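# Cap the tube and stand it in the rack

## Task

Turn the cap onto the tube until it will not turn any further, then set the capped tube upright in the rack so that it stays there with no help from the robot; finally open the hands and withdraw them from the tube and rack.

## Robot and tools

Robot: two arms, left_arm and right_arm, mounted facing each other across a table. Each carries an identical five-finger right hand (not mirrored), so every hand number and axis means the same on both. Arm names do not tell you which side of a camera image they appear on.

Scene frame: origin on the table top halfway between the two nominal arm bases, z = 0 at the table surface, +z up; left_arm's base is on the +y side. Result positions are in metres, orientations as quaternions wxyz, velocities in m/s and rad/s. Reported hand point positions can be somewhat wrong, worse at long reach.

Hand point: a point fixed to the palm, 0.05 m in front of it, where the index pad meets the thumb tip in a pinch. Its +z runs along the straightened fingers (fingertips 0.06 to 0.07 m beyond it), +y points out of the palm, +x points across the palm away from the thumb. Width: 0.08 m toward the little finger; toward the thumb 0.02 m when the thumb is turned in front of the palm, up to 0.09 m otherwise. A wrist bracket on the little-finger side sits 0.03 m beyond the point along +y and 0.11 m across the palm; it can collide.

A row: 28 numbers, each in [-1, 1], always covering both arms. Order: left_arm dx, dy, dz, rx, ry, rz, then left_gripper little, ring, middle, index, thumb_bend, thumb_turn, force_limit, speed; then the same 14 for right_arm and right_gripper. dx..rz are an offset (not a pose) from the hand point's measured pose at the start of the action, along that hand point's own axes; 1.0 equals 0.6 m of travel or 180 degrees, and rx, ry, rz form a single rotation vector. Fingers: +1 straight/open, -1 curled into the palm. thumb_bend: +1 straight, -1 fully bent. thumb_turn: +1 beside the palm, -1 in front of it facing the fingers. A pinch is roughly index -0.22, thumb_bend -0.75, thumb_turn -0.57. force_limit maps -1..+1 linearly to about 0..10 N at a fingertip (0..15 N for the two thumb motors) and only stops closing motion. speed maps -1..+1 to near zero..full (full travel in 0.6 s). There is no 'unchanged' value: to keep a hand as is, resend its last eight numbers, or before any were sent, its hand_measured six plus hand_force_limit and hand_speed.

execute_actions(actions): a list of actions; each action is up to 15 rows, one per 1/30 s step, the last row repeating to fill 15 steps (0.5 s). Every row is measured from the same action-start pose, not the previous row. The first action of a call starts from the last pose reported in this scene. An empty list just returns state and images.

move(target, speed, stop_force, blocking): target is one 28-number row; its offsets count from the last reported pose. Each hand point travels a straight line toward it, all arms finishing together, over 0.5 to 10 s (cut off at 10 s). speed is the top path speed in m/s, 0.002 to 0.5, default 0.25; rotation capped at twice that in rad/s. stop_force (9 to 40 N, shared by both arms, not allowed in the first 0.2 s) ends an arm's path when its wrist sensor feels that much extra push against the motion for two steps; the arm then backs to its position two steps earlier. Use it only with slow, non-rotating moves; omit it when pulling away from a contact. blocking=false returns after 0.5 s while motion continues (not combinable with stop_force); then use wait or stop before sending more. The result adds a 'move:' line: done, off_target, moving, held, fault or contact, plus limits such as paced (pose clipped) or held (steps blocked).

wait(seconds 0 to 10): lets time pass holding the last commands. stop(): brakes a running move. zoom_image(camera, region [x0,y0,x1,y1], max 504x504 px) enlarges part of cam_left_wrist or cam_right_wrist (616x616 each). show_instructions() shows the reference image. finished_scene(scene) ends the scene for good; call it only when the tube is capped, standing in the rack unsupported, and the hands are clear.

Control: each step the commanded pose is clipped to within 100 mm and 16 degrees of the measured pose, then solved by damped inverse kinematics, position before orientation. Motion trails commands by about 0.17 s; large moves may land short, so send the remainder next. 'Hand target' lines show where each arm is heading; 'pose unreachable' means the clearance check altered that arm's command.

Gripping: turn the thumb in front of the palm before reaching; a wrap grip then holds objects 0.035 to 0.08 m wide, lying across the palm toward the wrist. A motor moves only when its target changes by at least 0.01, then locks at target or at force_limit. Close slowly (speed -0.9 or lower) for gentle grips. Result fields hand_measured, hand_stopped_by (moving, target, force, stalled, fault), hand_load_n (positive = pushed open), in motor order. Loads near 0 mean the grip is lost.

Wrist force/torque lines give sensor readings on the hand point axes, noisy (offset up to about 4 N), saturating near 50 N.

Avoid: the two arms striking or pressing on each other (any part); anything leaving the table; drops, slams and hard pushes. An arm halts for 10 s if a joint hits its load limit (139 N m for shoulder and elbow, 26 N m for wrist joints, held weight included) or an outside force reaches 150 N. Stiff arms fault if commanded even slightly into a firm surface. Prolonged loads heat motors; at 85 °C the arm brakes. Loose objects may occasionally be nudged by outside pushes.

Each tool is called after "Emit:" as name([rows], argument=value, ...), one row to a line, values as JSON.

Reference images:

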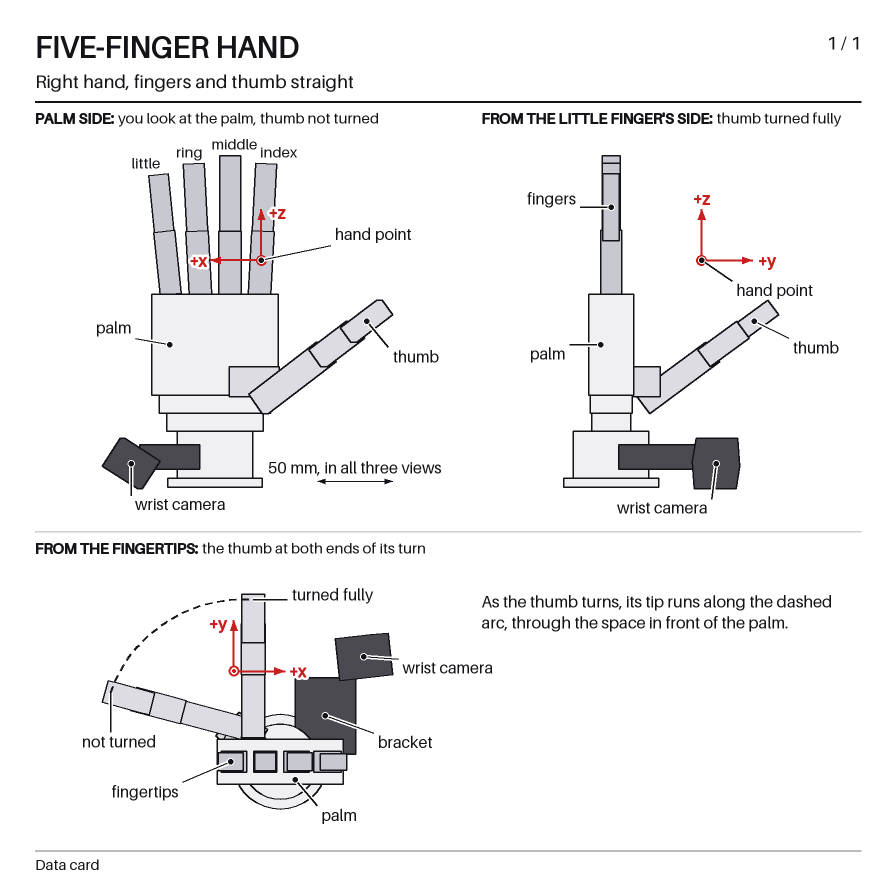

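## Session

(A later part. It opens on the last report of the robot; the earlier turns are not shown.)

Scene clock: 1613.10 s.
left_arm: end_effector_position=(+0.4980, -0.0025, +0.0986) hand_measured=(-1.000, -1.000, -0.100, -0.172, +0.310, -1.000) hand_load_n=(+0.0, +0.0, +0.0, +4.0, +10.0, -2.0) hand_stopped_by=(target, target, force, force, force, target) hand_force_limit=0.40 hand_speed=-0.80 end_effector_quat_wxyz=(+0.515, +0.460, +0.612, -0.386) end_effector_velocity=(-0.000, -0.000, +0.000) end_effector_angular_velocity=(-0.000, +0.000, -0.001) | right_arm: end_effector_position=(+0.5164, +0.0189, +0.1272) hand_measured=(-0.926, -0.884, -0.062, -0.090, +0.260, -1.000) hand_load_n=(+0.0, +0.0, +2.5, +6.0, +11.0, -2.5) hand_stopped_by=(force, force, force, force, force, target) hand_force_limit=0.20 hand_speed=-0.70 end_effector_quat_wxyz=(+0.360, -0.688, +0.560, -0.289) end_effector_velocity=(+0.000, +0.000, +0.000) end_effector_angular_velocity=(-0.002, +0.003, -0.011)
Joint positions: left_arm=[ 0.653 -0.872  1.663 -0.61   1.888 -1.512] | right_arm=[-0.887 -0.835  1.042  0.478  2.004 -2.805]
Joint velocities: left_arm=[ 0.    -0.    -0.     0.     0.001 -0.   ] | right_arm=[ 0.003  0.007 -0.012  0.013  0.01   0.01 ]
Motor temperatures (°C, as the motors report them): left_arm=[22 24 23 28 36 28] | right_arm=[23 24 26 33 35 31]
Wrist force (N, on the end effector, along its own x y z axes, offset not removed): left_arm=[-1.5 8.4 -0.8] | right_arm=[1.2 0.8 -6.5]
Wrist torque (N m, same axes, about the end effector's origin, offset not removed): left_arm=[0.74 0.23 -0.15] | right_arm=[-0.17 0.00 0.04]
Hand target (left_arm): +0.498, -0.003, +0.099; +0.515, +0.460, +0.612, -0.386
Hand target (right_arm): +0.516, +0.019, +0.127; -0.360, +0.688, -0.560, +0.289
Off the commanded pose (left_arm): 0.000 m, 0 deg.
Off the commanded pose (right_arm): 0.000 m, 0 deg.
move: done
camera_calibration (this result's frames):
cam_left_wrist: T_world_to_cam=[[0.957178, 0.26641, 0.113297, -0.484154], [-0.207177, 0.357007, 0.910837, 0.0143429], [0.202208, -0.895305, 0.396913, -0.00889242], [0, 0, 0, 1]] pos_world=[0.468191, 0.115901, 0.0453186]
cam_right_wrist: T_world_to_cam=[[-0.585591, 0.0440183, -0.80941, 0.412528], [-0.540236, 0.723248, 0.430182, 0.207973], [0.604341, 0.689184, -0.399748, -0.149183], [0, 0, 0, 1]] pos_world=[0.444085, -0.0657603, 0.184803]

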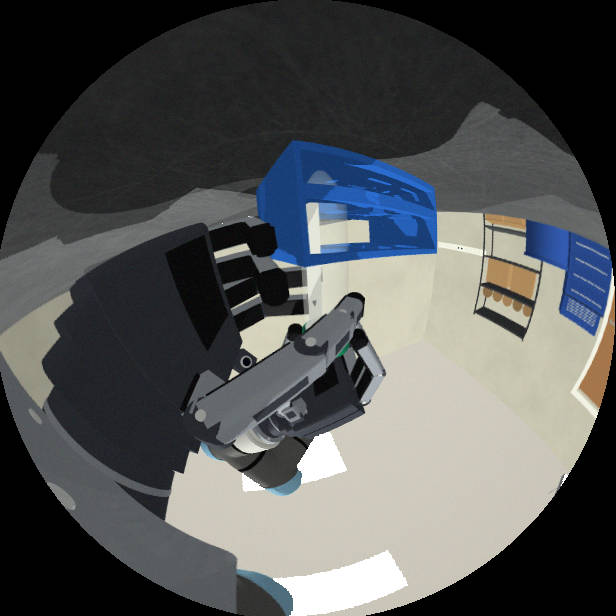

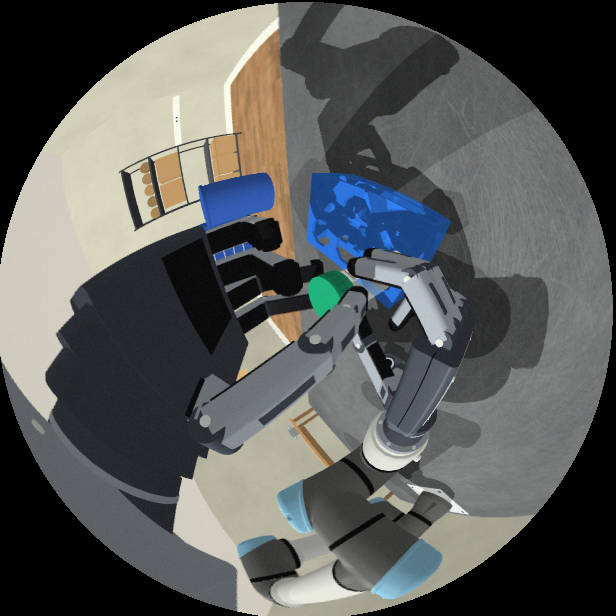

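Emit:
move(target=[0,0,0,0,0,0,-1,-1,-0.115,-0.5,0.1,-1,0.4,-0.8,-0.0065,0.0118,-0.0182,0,-0.272,-0.1926,-1,-1,0.12,0.1,0.45,-1,-0.2,0.5], speed=0.4)

Emit:
move(target=[0,0,0,0,0,0,-1,-1,-0.115,-0.5,0.1,-1,0.4,-0.8,0,0,0,0,0,0,-1,-1,-0.065,-0.095,0.2,-1,0.2,-0.7])

Emit:
move(target=[0,0,0,0,0,0,-1,-1,-0.115,-0.5,0.1,-1,0.4,-0.8,0.02,-0.0016,0.0042,0,0.272,0.1926,-1,-1,-0.065,-0.095,0.2,-1,0.2,-0.7], speed=0.3)

Emit:
move(target=[0,0,0,0,0,0,-1,-1,-0.115,-0.5,0.1,-1,0.4,-0.8,-0.0062,0.0108,-0.0164,0,-0.272,-0.1926,-1,-1,0.12,0.1,0.45,-1,-0.2,0.5], speed=0.4)

Emit:
zoom_image(camera="cam_right_wrist", region=[290,220,416,346])

Emit:
move(target=[0,0,0,0,0,0,-1,-1,-0.115,-0.5,0.1,-1,0.4,-0.8,0,0,0,0,0,0,-1,-1,-0.065,-0.095,0.2,-1,0.2,-0.7])

Emit:
move(target=[0,0,0,0,0,0,-1,-1,-0.115,-0.5,0.1,-1,0.4,-0.8,0.02,-0.0016,0.0042,0,0.272,0.1926,-1,-1,-0.065,-0.095,0.2,-1,0.2,-0.7], speed=0.3)

Scene clock: 1640.17 s.
left_arm: end_effector_position=(+0.4980, -0.0025, +0.0986) hand_measured=(-1.000, -1.000, -0.112, -0.172, +0.310, -1.000) hand_load_n=(+0.0, +0.0, +3.5, +4.5, +8.5, -1.0) hand_stopped_by=(target, target, target, force, force, target) hand_force_limit=0.40 hand_speed=-0.80 end_effector_quat_wxyz=(+0.515, +0.460, +0.612, -0.386) end_effector_velocity=(-0.001, -0.000, -0.000) end_effector_angular_velocity=(+0.001, +0.001, -0.002) | right_arm: end_effector_position=(+0.5028, +0.0200, +0.1279) hand_measured=(-0.926, -0.884, +0.120, +0.100, +0.450, -1.000) hand_load_n=(+0.0, +0.0, +0.0, +0.0, +0.0, +0.0) hand_stopped_by=(force, force, target, target, target, target) hand_force_limit=-0.20 hand_speed=0.50 end_effector_quat_wxyz=(+0.458, -0.875, +0.139, -0.074) end_effector_velocity=(+0.000, +0.000, +0.001) end_effector_angular_velocity=(-0.002, +0.003, +0.009)
Joint positions: left_arm=[ 0.653 -0.872  1.663 -0.61   1.888 -1.512] | right_arm=[-1.144 -0.805  1.003  0.567  0.969 -3.641]
Joint velocities: left_arm=[-0.001  0.     0.001 -0.     0.001  0.   ] | right_arm=[-0.001  0.008 -0.015  0.016 -0.006 -0.009]
Motor temperatures (°C, as the motors report them): left_arm=[22 24 23 28 36 28] | right_arm=[23 24 26 33 35 31]
Wrist force (N, on the end effector, along its own x y z axes, offset not removed): left_arm=[-4.3 2.2 -3.8] | right_arm=[-1.2 -1.2 2.7]
Wrist torque (N m, same axes, about the end effector's origin, offset not removed): left_arm=[0.61 0.47 -0.22] | right_arm=[-0.33 0.12 -0.18]
Hand target (left_arm): +0.498, -0.003, +0.099; +0.515, +0.460, +0.612, -0.386
Hand target (right_arm): +0.503, +0.020, +0.128; -0.457, +0.875, -0.139, +0.074
Off the commanded pose (left_arm): 0.000 m, 0 deg.
Off the commanded pose (right_arm): 0.000 m, 0 deg.
move: done
camera_calibration (this result's frames):
cam_left_wrist: T_world_to_cam=[[0.957178, 0.26641, 0.113297, -0.484154], [-0.207177, 0.357007, 0.910837, 0.0143429], [0.202208, -0.895305, 0.396913, -0.00889252], [0, 0, 0, 1]] pos_world=[0.468191, 0.115901, 0.0453188]
cam_right_wrist: T_world_to_cam=[[-0.324362, -0.483213, -0.8132, 0.284813], [-0.90033, -0.106, 0.422102, 0.398184], [-0.290164, 0.869062, -0.400669, 0.304788], [0, 0, 0, 1]] pos_world=[0.539318, -0.0850474, 0.185655]

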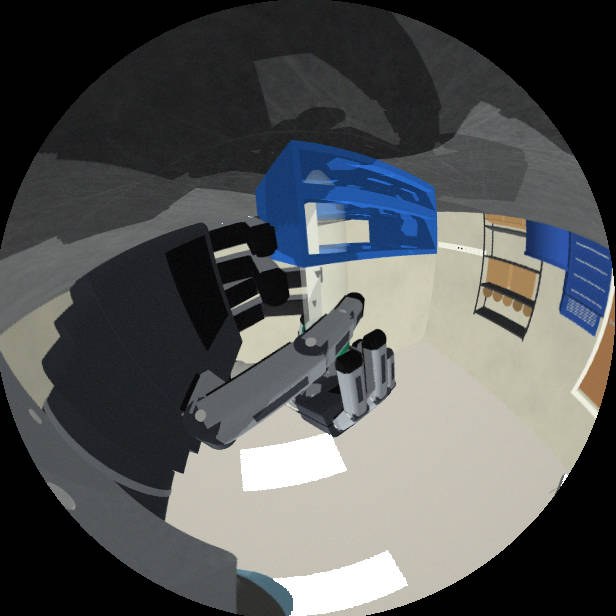

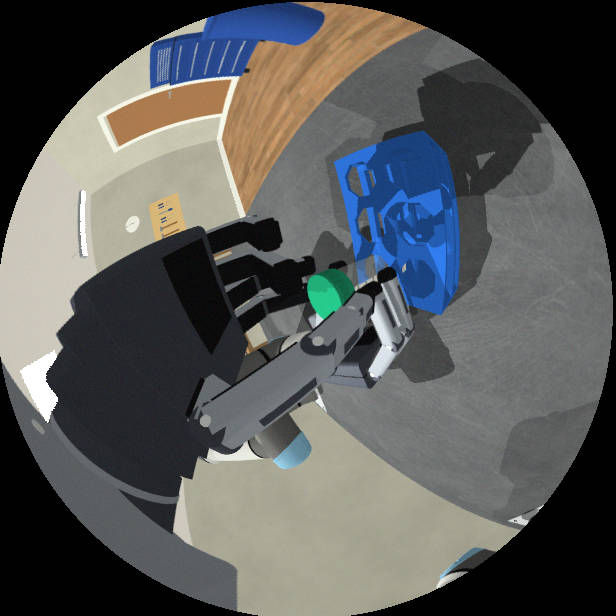

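Scene clock: 1641.10 s.
left_arm: end_effector_position=(+0.4980, -0.0025, +0.0986) hand_measured=(-1.000, -1.000, -0.112, -0.172, +0.310, -1.000) hand_load_n=(+0.0, +0.0, +4.0, +8.0, +5.5, +1.0) hand_stopped_by=(target, target, target, force, force, target) hand_force_limit=0.40 hand_speed=-0.80 end_effector_quat_wxyz=(+0.515, +0.460, +0.612, -0.386) end_effector_velocity=(+0.000, +0.000, +0.000) end_effector_angular_velocity=(-0.000, -0.001, +0.000) | right_arm: end_effector_position=(+0.5029, +0.0200, +0.1279) hand_measured=(-0.926, -0.884, -0.060, -0.090, +0.266, -1.000) hand_load_n=(+0.0, +0.0, +6.0, +8.5, +8.5, +0.5) hand_stopped_by=(force, force, force, force, force, target) hand_force_limit=0.20 hand_speed=-0.70 end_effector_quat_wxyz=(+0.458, -0.875, +0.139, -0.074) end_effector_velocity=(-0.000, +0.000, +0.000) end_effector_angular_velocity=(+0.001, +0.001, +0.000)
Joint positions: left_arm=[ 0.653 -0.872  1.663 -0.61   1.888 -1.512] | right_arm=[-1.144 -0.805  1.003  0.567  0.969 -3.641]
Joint velocities: left_arm=[ 0.     0.     0.    -0.001  0.     0.   ] | right_arm=[-0.     0.    -0.     0.    -0.001  0.   ]
Motor temperatures (°C, as the motors report them): left_arm=[22 24 23 28 36 28] | right_arm=[23 24 26 33 35 31]
Wrist force (N, on the end effector, along its own x y z axes, offset not removed): left_arm=[-7.0 -6.6 5.8] | right_arm=[-3.0 -6.5 7.0]
Wrist torque (N m, same axes, about the end effector's origin, offset not removed): left_arm=[-0.01 0.04 -0.26] | right_arm=[-0.21 0.24 -0.27]
Hand target (left_arm): +0.498, -0.003, +0.099; +0.515, +0.460, +0.612, -0.386
Hand target (right_arm): +0.503, +0.020, +0.128; -0.458, +0.875, -0.139, +0.074
Off the commanded pose (left_arm): 0.000 m, 0 deg.
Off the commanded pose (right_arm): 0.000 m, 0 deg.
move: done
camera_calibration (this result's frames):
cam_left_wrist: T_world_to_cam=[[0.957178, 0.26641, 0.113297, -0.484154], [-0.207177, 0.357007, 0.910837, 0.0143429], [0.202208, -0.895305, 0.396913, -0.0088925], [0, 0, 0, 1]] pos_world=[0.468191, 0.115902, 0.0453187]
cam_right_wrist: T_world_to_cam=[[-0.324298, -0.483164, -0.813255, 0.284787], [-0.900376, -0.105988, 0.422007, 0.398271], [-0.290094, 0.869091, -0.400658, 0.304753], [0, 0, 0, 1]] pos_world=[0.539356, -0.0850478, 0.185633]

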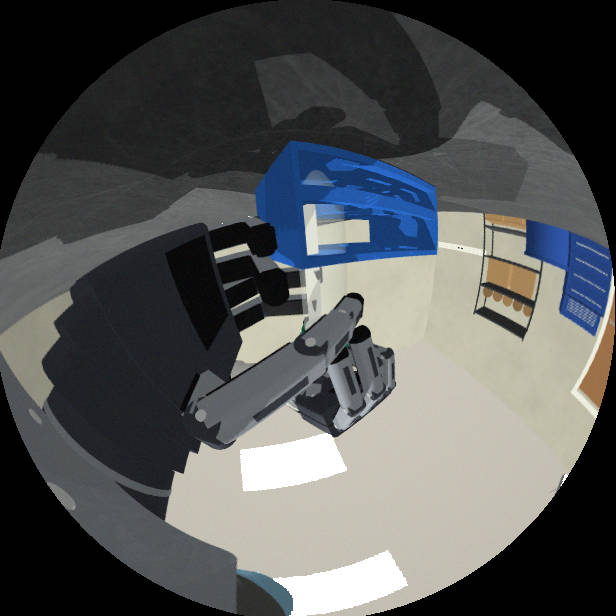

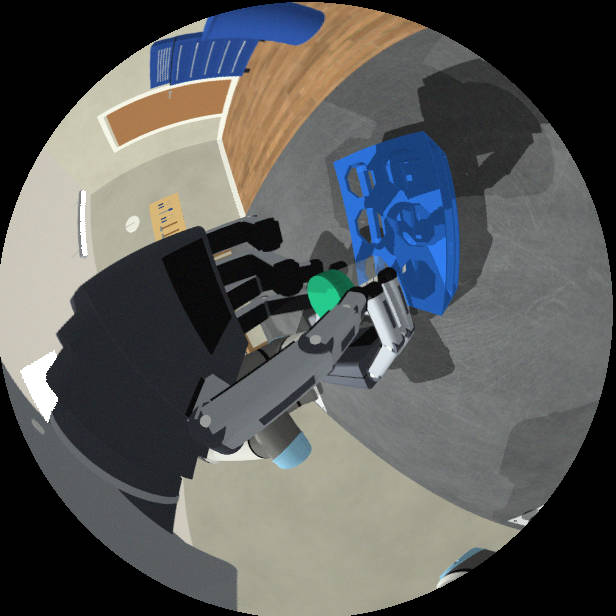

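Scene clock: 1643.37 s.
left_arm: end_effector_position=(+0.4980, -0.0025, +0.0986) hand_measured=(-1.000, -1.000, -0.114, -0.172, +0.308, -1.000) hand_load_n=(+0.0, +0.0, +0.0, +2.0, +7.0, -1.5) hand_stopped_by=(target, target, target, force, force, target) hand_force_limit=0.40 hand_speed=-0.80 end_effector_quat_wxyz=(+0.515, +0.460, +0.612, -0.386) end_effector_velocity=(+0.001, +0.001, +0.000) end_effector_angular_velocity=(+0.000, +0.000, +0.001) | right_arm: end_effector_position=(+0.5151, +0.0187, +0.1270) hand_measured=(-0.926, -0.884, -0.060, -0.090, +0.268, -1.000) hand_load_n=(+0.0, +0.0, +1.0, +6.0, +9.5, -2.5) hand_stopped_by=(force, force, force, force, force, target) hand_force_limit=0.20 hand_speed=-0.70 end_effector_quat_wxyz=(+0.360, -0.688, +0.560, -0.289) end_effector_velocity=(-0.000, +0.000, -0.000) end_effector_angular_velocity=(-0.003, +0.004, -0.010)
Joint positions: left_arm=[ 0.653 -0.872  1.663 -0.61   1.888 -1.512] | right_arm=[-0.886 -0.838  1.048  0.475  2.005 -2.804]
Joint velocities: left_arm=[ 0.001 -0.    -0.     0.001  0.001  0.   ] | right_arm=[ 0.003  0.007 -0.012  0.013  0.009  0.009]
Motor temperatures (°C, as the motors report them): left_arm=[22 24 23 28 36 28] | right_arm=[23 24 26 33 35 31]
Wrist force (N, on the end effector, along its own x y z axes, offset not removed): left_arm=[-0.8 4.2 1.9] | right_arm=[-0.5 -1.2 -6.0]
Wrist torque (N m, same axes, about the end effector's origin, offset not removed): left_arm=[-0.08 0.12 -0.11] | right_arm=[-0.59 0.26 -0.08]
Hand target (left_arm): +0.498, -0.003, +0.099; +0.515, +0.460, +0.612, -0.386
Hand target (right_arm): +0.515, +0.019, +0.127; -0.360, +0.688, -0.560, +0.289
Off the commanded pose (left_arm): 0.000 m, 0 deg.
Off the commanded pose (right_arm): 0.000 m, 0 deg.
move: done
camera_calibration (this result's frames):
cam_left_wrist: T_world_to_cam=[[0.95718, 0.266405, 0.113289, -0.484151], [-0.207163, 0.356989, 0.910847, 0.0143394], [0.202211, -0.895314, 0.396892, -0.00888831], [0, 0, 0, 1]] pos_world=[0.468187, 0.115903, 0.0453156]
cam_right_wrist: T_world_to_cam=[[-0.585041, 0.0445426, -0.809779, 0.411426], [-0.540551, 0.722944, 0.430298, 0.207589], [0.604592, 0.68947, -0.398874, -0.148594], [0, 0, 0, 1]] pos_world=[0.442753, -0.0659503, 0.184569]

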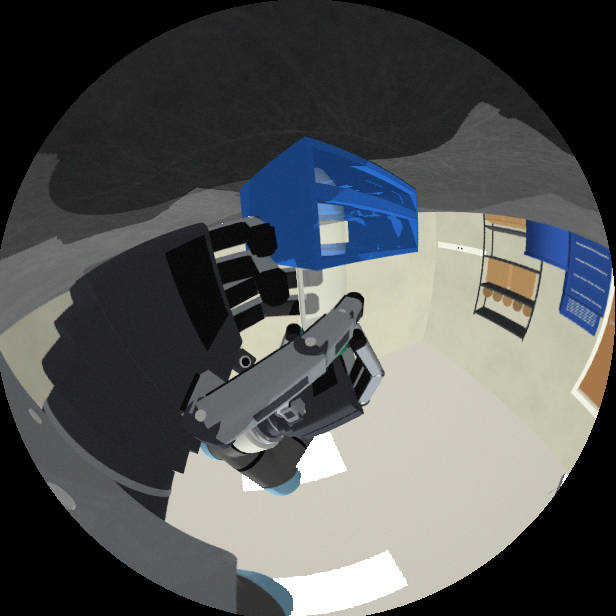

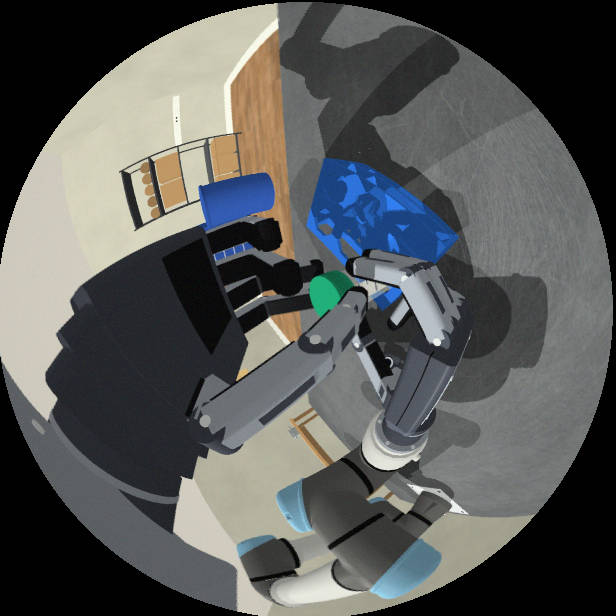

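Scene clock: 1645.30 s.
left_arm: end_effector_position=(+0.4980, -0.0025, +0.0986) hand_measured=(-1.000, -1.000, -0.114, -0.172, +0.308, -1.000) hand_load_n=(+0.0, +0.0, +0.5, +3.5, +4.5, -1.0) hand_stopped_by=(target, target, target, force, force, target) hand_force_limit=0.40 hand_speed=-0.80 end_effector_quat_wxyz=(+0.515, +0.460, +0.612, -0.386) end_effector_velocity=(-0.000, -0.000, -0.000) end_effector_angular_velocity=(+0.000, -0.000, -0.000) | right_arm: end_effector_position=(+0.5028, +0.0200, +0.1276) hand_measured=(-0.926, -0.884, +0.120, +0.100, +0.450, -1.000) hand_load_n=(+0.0, +0.0, +0.0, +0.0, +0.0, +0.0) hand_stopped_by=(force, force, target, target, target, target) hand_force_limit=-0.20 hand_speed=0.50 end_effector_quat_wxyz=(+0.458, -0.875, +0.139, -0.074) end_effector_velocity=(+0.000, +0.000, -0.000) end_effector_angular_velocity=(-0.004, +0.002, +0.010)
Joint positions: left_arm=[ 0.653 -0.872  1.663 -0.61   1.888 -1.512] | right_arm=[-1.144 -0.806  1.005  0.564  0.969 -3.641]
Joint velocities: left_arm=[-0.001 -0.     0.     0.    -0.     0.   ] | right_arm=[-0.001  0.008 -0.014  0.016 -0.006 -0.011]
Motor temperatures (°C, as the motors report them): left_arm=[22 24 23 28 36 28] | right_arm=[23 24 26 33 35 31]
Wrist force (N, on the end effector, along its own x y z axes, offset not removed): left_arm=[-1.7 -0.8 0.3] | right_arm=[-1.8 -0.1 0.6]
Wrist torque (N m, same axes, about the end effector's origin, offset not removed): left_arm=[0.07 -0.12 -0.25] | right_arm=[0.02 0.43 -0.13]
Hand target (left_arm): +0.498, -0.003, +0.099; +0.515, +0.460, +0.612, -0.386
Hand target (right_arm): +0.503, +0.020, +0.128; -0.458, +0.875, -0.139, +0.074
Off the commanded pose (left_arm): 0.000 m, 0 deg.
Off the commanded pose (right_arm): 0.000 m, 0 deg.
move: done
camera_calibration (this result's frames):
cam_left_wrist: T_world_to_cam=[[0.957179, 0.26641, 0.113289, -0.484154], [-0.207165, 0.356988, 0.910847, 0.0143399], [0.202216, -0.895313, 0.396892, -0.00888885], [0, 0, 0, 1]] pos_world=[0.46819, 0.115906, 0.0453157]
cam_right_wrist: T_world_to_cam=[[-0.323792, -0.482678, -0.813745, 0.284316], [-0.900615, -0.10631, 0.421416, 0.398474], [-0.289918, 0.869322, -0.400284, 0.304552], [0, 0, 0, 1]] pos_world=[0.539226, -0.0851583, 0.185345]

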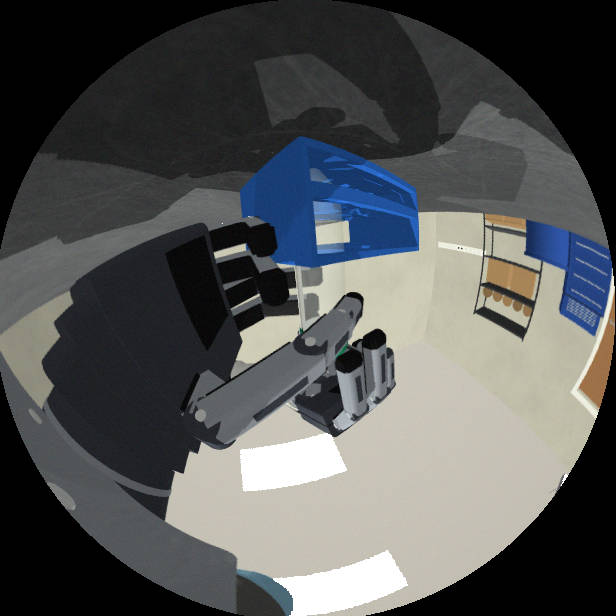

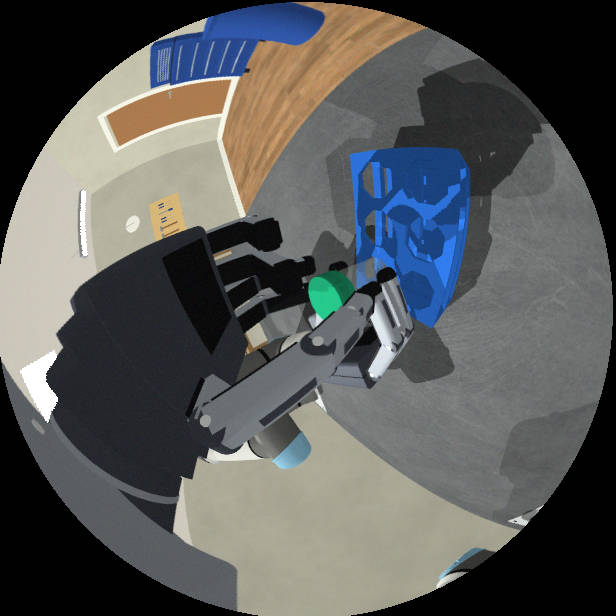

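Region (290, 220, 416, 346) of cam_right_wrist's 616x616 image, scaled by 4.000, with more detail than that image has.

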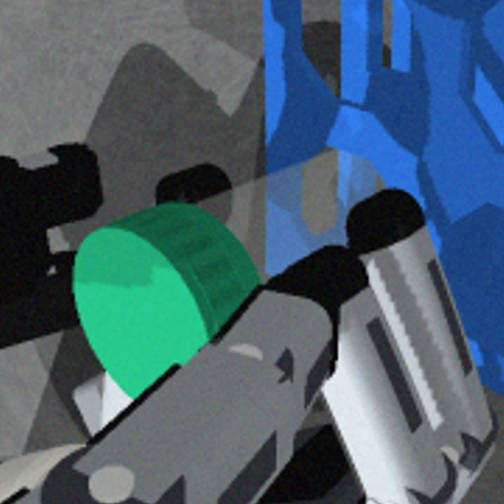

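Scene clock: 1646.27 s.
left_arm: end_effector_position=(+0.4980, -0.0025, +0.0986) hand_measured=(-1.000, -1.000, -0.112, -0.172, +0.306, -1.000) hand_load_n=(+0.0, +0.0, +1.5, +7.0, +2.5, +0.5) hand_stopped_by=(target, target, target, force, force, target) hand_force_limit=0.40 hand_speed=-0.80 end_effector_quat_wxyz=(+0.515, +0.460, +0.612, -0.386) end_effector_velocity=(+0.001, +0.001, -0.000) end_effector_angular_velocity=(+0.001, +0.001, +0.002) | right_arm: end_effector_position=(+0.5028, +0.0200, +0.1276) hand_measured=(-0.926, -0.884, -0.062, -0.090, +0.258, -1.000) hand_load_n=(+0.0, +0.0, +4.0, +10.0, +9.0, +0.0) hand_stopped_by=(force, force, target, force, force, target) hand_force_limit=0.20 hand_speed=-0.70 end_effector_quat_wxyz=(+0.458, -0.875, +0.139, -0.074) end_effector_velocity=(+0.000, +0.000, -0.000) end_effector_angular_velocity=(-0.001, +0.001, -0.001)
Joint positions: left_arm=[ 0.653 -0.872  1.663 -0.61   1.888 -1.512] | right_arm=[-1.144 -0.806  1.005  0.564  0.969 -3.641]
Joint velocities: left_arm=[ 0.002 -0.     0.     0.001  0.    -0.   ] | right_arm=[ 0.     0.001 -0.001  0.001  0.001  0.001]
Motor temperatures (°C, as the motors report them): left_arm=[22 24 23 28 36 28] | right_arm=[23 24 26 33 35 31]
Wrist force (N, on the end effector, along its own x y z axes, offset not removed): left_arm=[-5.2 -3.3 6.8] | right_arm=[-0.9 -2.6 12.4]
Wrist torque (N m, same axes, about the end effector's origin, offset not removed): left_arm=[0.06 0.07 -0.20] | right_arm=[-0.27 0.08 0.06]
Hand target (left_arm): +0.498, -0.003, +0.099; +0.515, +0.460, +0.612, -0.386
Hand target (right_arm): +0.503, +0.020, +0.128; -0.458, +0.875, -0.139, +0.074
Off the commanded pose (left_arm): 0.000 m, 0 deg.
Off the commanded pose (right_arm): 0.000 m, 0 deg.
move: done
camera_calibration (this result's frames):
cam_left_wrist: T_world_to_cam=[[0.957179, 0.26641, 0.11329, -0.484154], [-0.207166, 0.35699, 0.910846, 0.0143401], [0.202215, -0.895312, 0.396894, -0.00888911], [0, 0, 0, 1]] pos_world=[0.46819, 0.115905, 0.045316]
cam_right_wrist: T_world_to_cam=[[-0.323726, -0.482635, -0.813797, 0.284288], [-0.900663, -0.106289, 0.421317, 0.398563], [-0.28984, 0.869348, -0.400284, 0.304517], [0, 0, 0, 1]] pos_world=[0.539264, -0.0851609, 0.185324]

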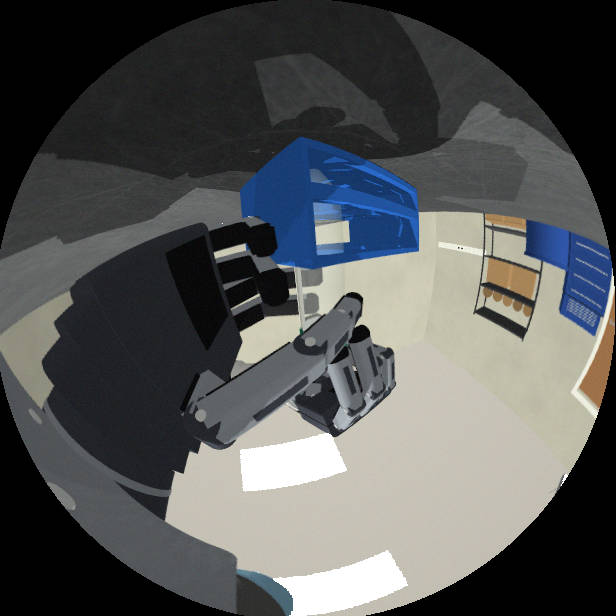

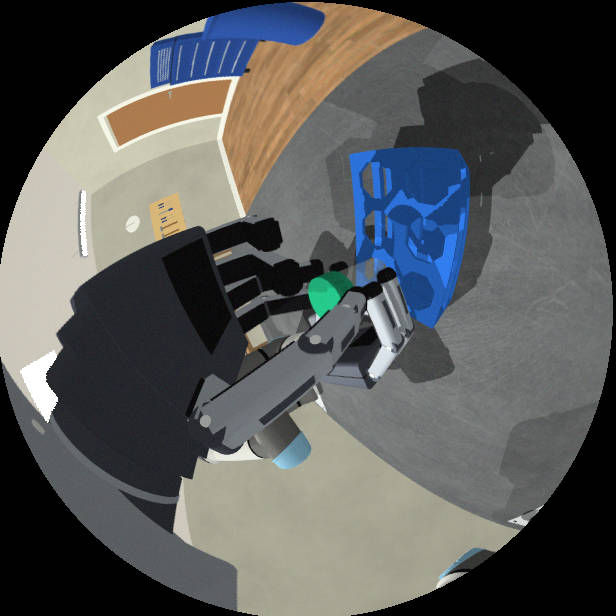

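Scene clock: 1648.53 s.
left_arm: end_effector_position=(+0.4980, -0.0025, +0.0986) hand_measured=(-1.000, -1.000, -0.114, -0.172, +0.308, -1.000) hand_load_n=(+0.0, +0.0, +0.5, +1.5, +7.5, -1.5) hand_stopped_by=(target, target, target, force, force, target) hand_force_limit=0.40 hand_speed=-0.80 end_effector_quat_wxyz=(+0.515, +0.460, +0.612, -0.386) end_effector_velocity=(+0.001, +0.001, -0.000) end_effector_angular_velocity=(+0.000, +0.000, +0.002) | right_arm: end_effector_position=(+0.5150, +0.0186, +0.1268) hand_measured=(-0.926, -0.884, -0.064, -0.090, +0.258, -1.000) hand_load_n=(+0.0, +0.0, +1.0, +7.0, +10.5, -2.5) hand_stopped_by=(force, force, target, force, force, target) hand_force_limit=0.20 hand_speed=-0.70 end_effector_quat_wxyz=(+0.361, -0.688, +0.560, -0.289) end_effector_velocity=(+0.000, +0.000, +0.001) end_effector_angular_velocity=(-0.001, +0.003, -0.010)
Joint positions: left_arm=[ 0.653 -0.872  1.663 -0.61   1.888 -1.512] | right_arm=[-0.886 -0.839  1.05   0.472  2.005 -2.804]
Joint velocities: left_arm=[ 0.001 -0.     0.001 -0.    -0.    -0.   ] | right_arm=[ 0.003  0.006 -0.012  0.013  0.01   0.01 ]
Motor temperatures (°C, as the motors report them): left_arm=[22 24 23 28 36 28] | right_arm=[23 24 26 33 35 31]
Wrist force (N, on the end effector, along its own x y z axes, offset not removed): left_arm=[-2.2 6.3 -1.0] | right_arm=[-0.5 -1.6 -2.7]
Wrist torque (N m, same axes, about the end effector's origin, offset not removed): left_arm=[0.30 0.43 -0.28] | right_arm=[-0.97 0.25 -0.07]
Hand target (left_arm): +0.498, -0.003, +0.099; +0.515, +0.460, +0.612, -0.386
Hand target (right_arm): +0.515, +0.019, +0.127; -0.361, +0.688, -0.560, +0.289
Off the commanded pose (left_arm): 0.000 m, 0 deg.
Off the commanded pose (right_arm): 0.000 m, 0 deg.
move: done
camera_calibration (this result's frames):
cam_left_wrist: T_world_to_cam=[[0.957179, 0.26641, 0.11329, -0.484154], [-0.207166, 0.35699, 0.910846, 0.0143403], [0.202215, -0.895312, 0.396895, -0.00888923], [0, 0, 0, 1]] pos_world=[0.46819, 0.115905, 0.045316]
cam_right_wrist: T_world_to_cam=[[-0.58449, 0.0450583, -0.810149, 0.410941], [-0.540872, 0.722638, 0.430409, 0.207875], [0.604838, 0.689756, -0.398004, -0.148853], [0, 0, 0, 1]] pos_world=[0.442657, -0.0660626, 0.184208]

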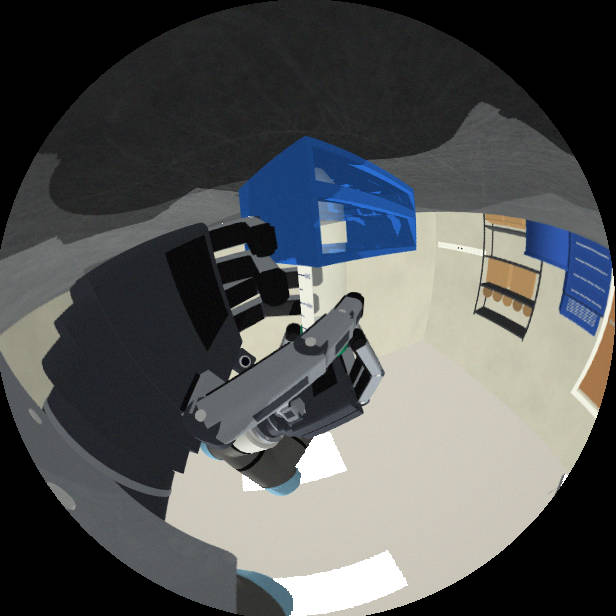

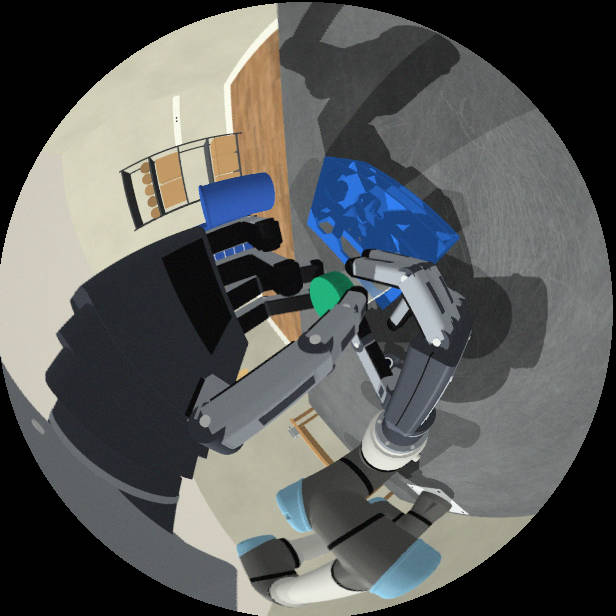

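Emit:
move(target=[0,0,0,0,0,0,-1,-1,-0.115,-0.5,0.1,-1,0.4,-0.8,-0.0062,0.0104,-0.0168,0,-0.272,-0.1926,-1,-1,0.12,0.1,0.45,-1,-0.2,0.5], speed=0.4)

Emit:
move(target=[0,0,0,0,0,0,-1,-1,-0.135,-0.185,0.27,-1,0.8,-0.9,0,0,0,0,0,0,-1,-1,-0.075,-0.09,0.2,-1,0.5,-0.7])

Emit:
move(target=[0,0,0,0,0,0,-1,-1,-0.135,-0.185,0.27,-1,0.8,-0.9,0.009,-0.003,0.0042,0,0.136,0.0963,-1,-1,-0.075,-0.09,0.2,-1,0.5,-0.7], speed=0.2)

Scene clock: 1659.60 s.
left_arm: end_effector_position=(+0.4980, -0.0025, +0.0986) hand_measured=(-1.000, -1.000, -0.112, -0.172, +0.308, -1.000) hand_load_n=(+0.0, +0.0, +1.0, +3.0, +4.5, -0.5) hand_stopped_by=(target, target, target, force, force, target) hand_force_limit=0.40 hand_speed=-0.80 end_effector_quat_wxyz=(+0.515, +0.460, +0.612, -0.386) end_effector_velocity=(+0.000, +0.000, -0.000) end_effector_angular_velocity=(+0.001, +0.001, +0.001) | right_arm: end_effector_position=(+0.5026, +0.0199, +0.1277) hand_measured=(-0.926, -0.884, +0.120, +0.100, +0.450, -1.000) hand_load_n=(+0.0, +0.0, +0.0, +0.0, +0.0, +0.0) hand_stopped_by=(force, force, target, target, target, target) hand_force_limit=-0.20 hand_speed=0.50 end_effector_quat_wxyz=(+0.458, -0.875, +0.139, -0.075) end_effector_velocity=(+0.000, -0.000, -0.000) end_effector_angular_velocity=(-0.004, +0.004, +0.008)
Joint positions: left_arm=[ 0.653 -0.872  1.663 -0.61   1.888 -1.512] | right_arm=[-1.145 -0.807  1.007  0.563  0.969 -3.641]
Joint velocities: left_arm=[ 0.     0.    -0.     0.002 -0.     0.   ] | right_arm=[-0.001  0.008 -0.014  0.016 -0.005 -0.01 ]
Motor temperatures (°C, as the motors report them): left_arm=[22 24 23 28 36 28] | right_arm=[23 24 26 33 35 31]
Wrist force (N, on the end effector, along its own x y z axes, offset not removed): left_arm=[-0.4 1.1 -0.7] | right_arm=[-1.6 -0.4 1.7]
Wrist torque (N m, same axes, about the end effector's origin, offset not removed): left_arm=[0.43 -0.06 -0.02] | right_arm=[-0.21 0.17 0.05]
Hand target (left_arm): +0.498, -0.003, +0.099; +0.515, +0.460, +0.612, -0.386
Hand target (right_arm): +0.503, +0.020, +0.128; -0.458, +0.875, -0.139, +0.074
Off the commanded pose (left_arm): 0.000 m, 0 deg.
Off the commanded pose (right_arm): 0.000 m, 0 deg.
move: done
camera_calibration (this result's frames):
cam_left_wrist: T_world_to_cam=[[0.957179, 0.26641, 0.11329, -0.484154], [-0.207167, 0.35699, 0.910846, 0.0143403], [0.202215, -0.895312, 0.396895, -0.00888917], [0, 0, 0, 1]] pos_world=[0.46819, 0.115905, 0.045316]
cam_right_wrist: T_world_to_cam=[[-0.323219, -0.482149, -0.814286, 0.284065], [-0.900898, -0.106622, 0.420731, 0.398565], [-0.289676, 0.869577, -0.399905, 0.304446], [0, 0, 0, 1]] pos_world=[0.539072, -0.085282, 0.185371]

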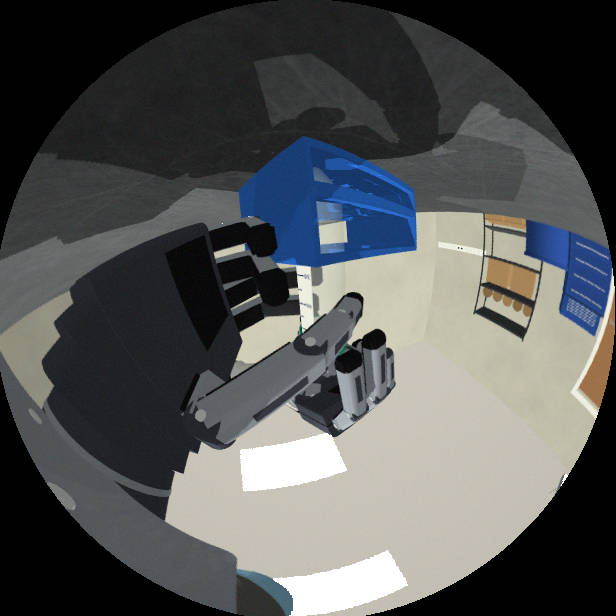

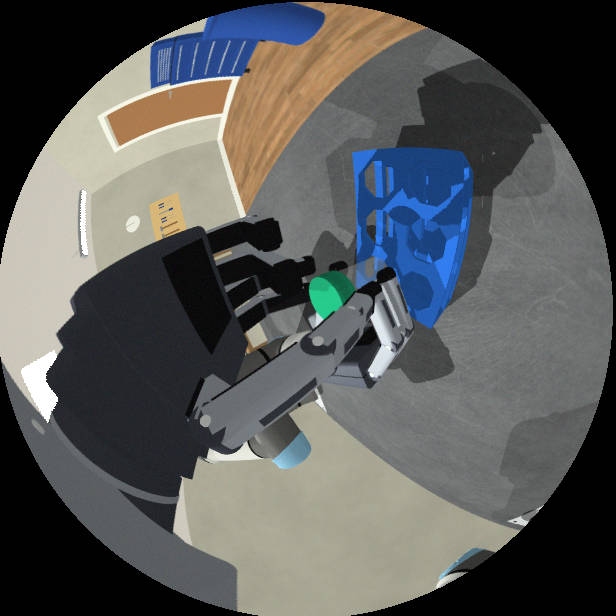

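Scene clock: 1660.70 s.
left_arm: end_effector_position=(+0.4980, -0.0025, +0.0986) hand_measured=(-1.000, -1.000, -0.132, -0.182, +0.282, -1.000) hand_load_n=(+0.0, -0.5, +5.5, +7.0, +6.5, +2.0) hand_stopped_by=(target, target, target, target, stalled, target) hand_force_limit=0.80 hand_speed=-0.90 end_effector_quat_wxyz=(+0.515, +0.460, +0.612, -0.386) end_effector_velocity=(-0.000, -0.000, +0.000) end_effector_angular_velocity=(+0.000, +0.000, -0.000) | right_arm: end_effector_position=(+0.5027, +0.0199, +0.1277) hand_measured=(-0.926, -0.884, -0.072, -0.078, +0.222, -1.000) hand_load_n=(+0.0, +0.0, +5.5, +11.0, +11.0, +0.0) hand_stopped_by=(force, force, target, force, force, target) hand_force_limit=0.50 hand_speed=-0.70 end_effector_quat_wxyz=(+0.458, -0.875, +0.139, -0.075) end_effector_velocity=(-0.000, -0.000, -0.000) end_effector_angular_velocity=(-0.002, +0.000, +0.001)
Joint positions: left_arm=[ 0.653 -0.872  1.663 -0.61   1.888 -1.512] | right_arm=[-1.145 -0.807  1.007  0.563  0.969 -3.641]
Joint velocities: left_arm=[-0.    -0.    -0.     0.001  0.    -0.   ] | right_arm=[ 0.    -0.     0.001  0.001  0.001 -0.001]
Motor temperatures (°C, as the motors report them): left_arm=[22 24 23 28 36 28] | right_arm=[23 24 26 33 35 31]
Wrist force (N, on the end effector, along its own x y z axes, offset not removed): left_arm=[-9.0 -3.3 6.0] | right_arm=[-1.9 -2.3 8.8]
Wrist torque (N m, same axes, about the end effector's origin, offset not removed): left_arm=[0.31 0.05 -0.43] | right_arm=[-0.34 0.01 0.02]
Hand target (left_arm): +0.498, -0.003, +0.099; +0.515, +0.460, +0.612, -0.386
Hand target (right_arm): +0.503, +0.020, +0.128; -0.458, +0.875, -0.139, +0.075
Off the commanded pose (left_arm): 0.000 m, 0 deg.
Off the commanded pose (right_arm): 0.000 m, 0 deg.
move: done
camera_calibration (this result's frames):
cam_left_wrist: T_world_to_cam=[[0.957175, 0.266411, 0.113316, -0.484155], [-0.207205, 0.357051, 0.910813, 0.0143496], [0.202191, -0.895288, 0.396962, -0.0089013], [0, 0, 0, 1]] pos_world=[0.468195, 0.115892, 0.045326]
cam_right_wrist: T_world_to_cam=[[-0.3232, -0.482136, -0.814301, 0.284047], [-0.900927, -0.106571, 0.420681, 0.398623], [-0.289607, 0.86959, -0.399926, 0.304425], [0, 0, 0, 1]] pos_world=[0.539098, -0.0852943, 0.185354]

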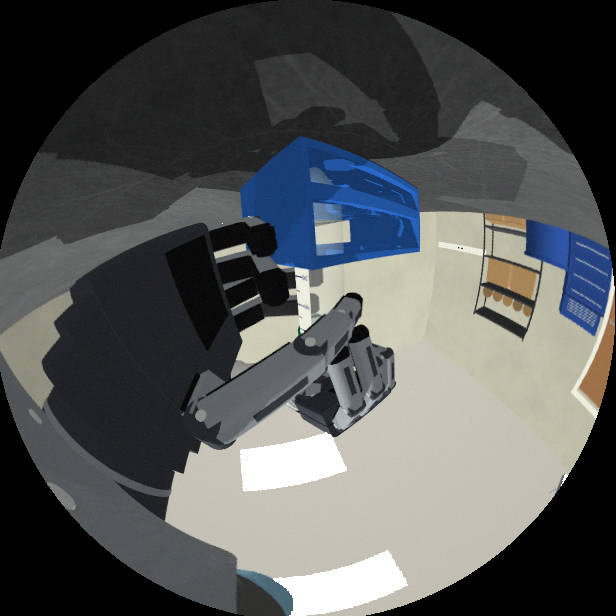

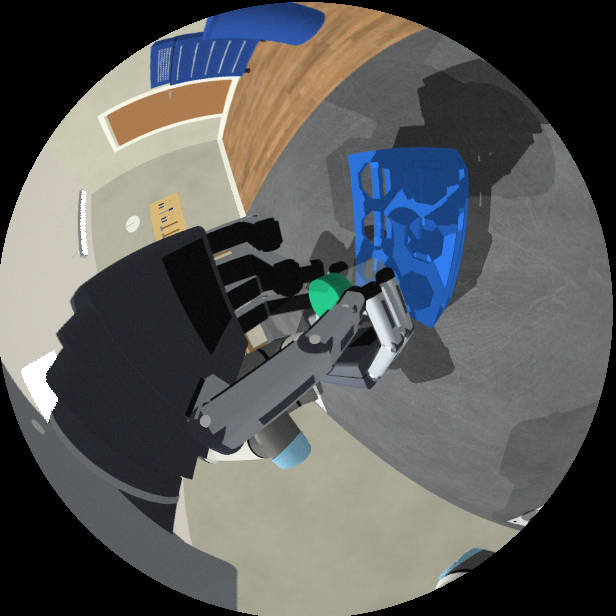

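Scene clock: 1662.47 s.
left_arm: end_effector_position=(+0.4980, -0.0025, +0.0986) hand_measured=(-1.000, -1.000, -0.132, -0.184, +0.282, -1.000) hand_load_n=(+0.0, +0.0, +1.5, +1.0, +9.0, -2.5) hand_stopped_by=(target, target, target, target, stalled, target) hand_force_limit=0.80 hand_speed=-0.90 end_effector_quat_wxyz=(+0.515, +0.460, +0.612, -0.386) end_effector_velocity=(-0.002, -0.002, -0.000) end_effector_angular_velocity=(-0.000, -0.000, -0.003) | right_arm: end_effector_position=(+0.5087, +0.0210, +0.1276) hand_measured=(-0.926, -0.884, -0.072, -0.078, +0.222, -1.000) hand_load_n=(+0.0, +0.0, +1.0, +8.0, +12.5, -2.0) hand_stopped_by=(force, force, target, force, force, target) hand_force_limit=0.50 hand_speed=-0.70 end_effector_quat_wxyz=(+0.424, -0.809, +0.362, -0.188) end_effector_velocity=(-0.000, -0.000, -0.001) end_effector_angular_velocity=(-0.002, +0.002, -0.009)
Joint positions: left_arm=[ 0.653 -0.872  1.663 -0.61   1.888 -1.512] | right_arm=[-1.026 -0.921  1.178  0.353  1.47  -3.209]
Joint velocities: left_arm=[-0.004  0.     0.001 -0.001 -0.    -0.   ] | right_arm=[0.003 0.    0.001 0.001 0.01  0.006]
Motor temperatures (°C, as the motors report them): left_arm=[22 24 23 28 36 28] | right_arm=[23 24 26 33 35 31]
Wrist force (N, on the end effector, along its own x y z axes, offset not removed): left_arm=[4.5 4.4 -0.6] | right_arm=[-4.6 0.4 -8.2]
Wrist torque (N m, same axes, about the end effector's origin, offset not removed): left_arm=[-0.06 -0.27 0.15] | right_arm=[-0.17 0.57 -0.07]
Hand target (left_arm): +0.498, -0.003, +0.099; +0.515, +0.460, +0.612, -0.386
Hand target (right_arm): +0.509, +0.021, +0.128; -0.424, +0.809, -0.362, +0.188
Off the commanded pose (left_arm): 0.000 m, 0 deg.
Off the commanded pose (right_arm): 0.000 m, 0 deg.
move: done
camera_calibration (this result's frames):
cam_left_wrist: T_world_to_cam=[[0.95718, 0.266405, 0.113293, -0.484151], [-0.20717, 0.357, 0.910841, 0.0143411], [0.202207, -0.89531, 0.396904, -0.00889054], [0, 0, 0, 1]] pos_world=[0.468188, 0.115901, 0.0453173]
cam_right_wrist: T_world_to_cam=[[-0.524149, -0.253556, -0.813005, 0.383773], [-0.832104, 0.355717, 0.425522, 0.358858], [0.181306, 0.899541, -0.397433, 0.0646153], [0, 0, 0, 1]] pos_world=[0.488046, -0.0884682, 0.184988]

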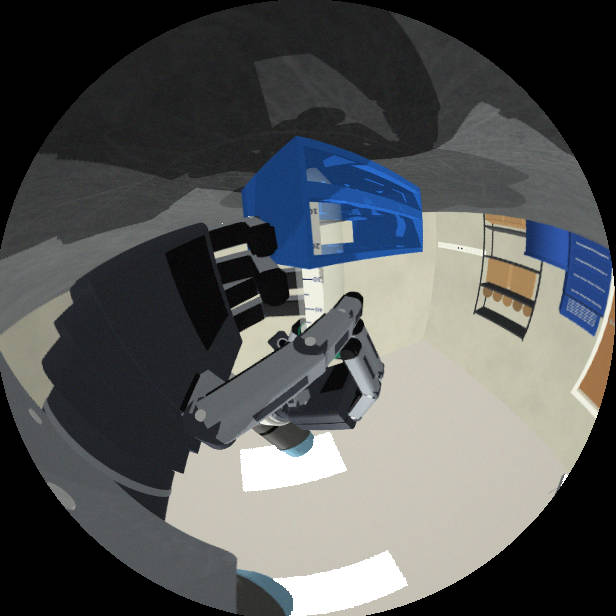

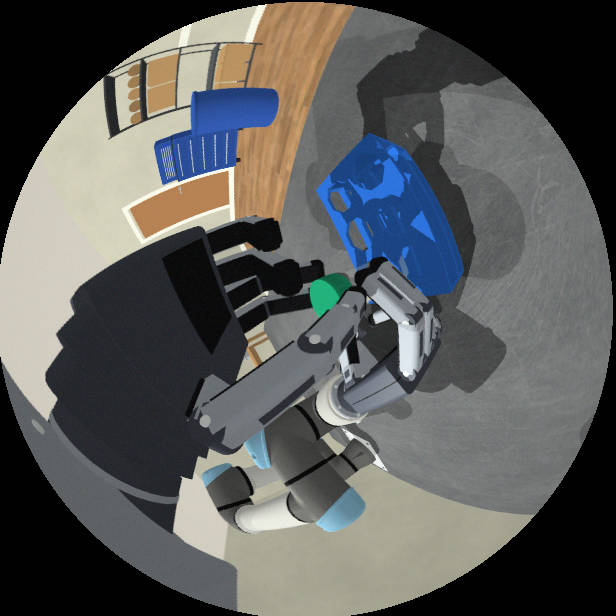

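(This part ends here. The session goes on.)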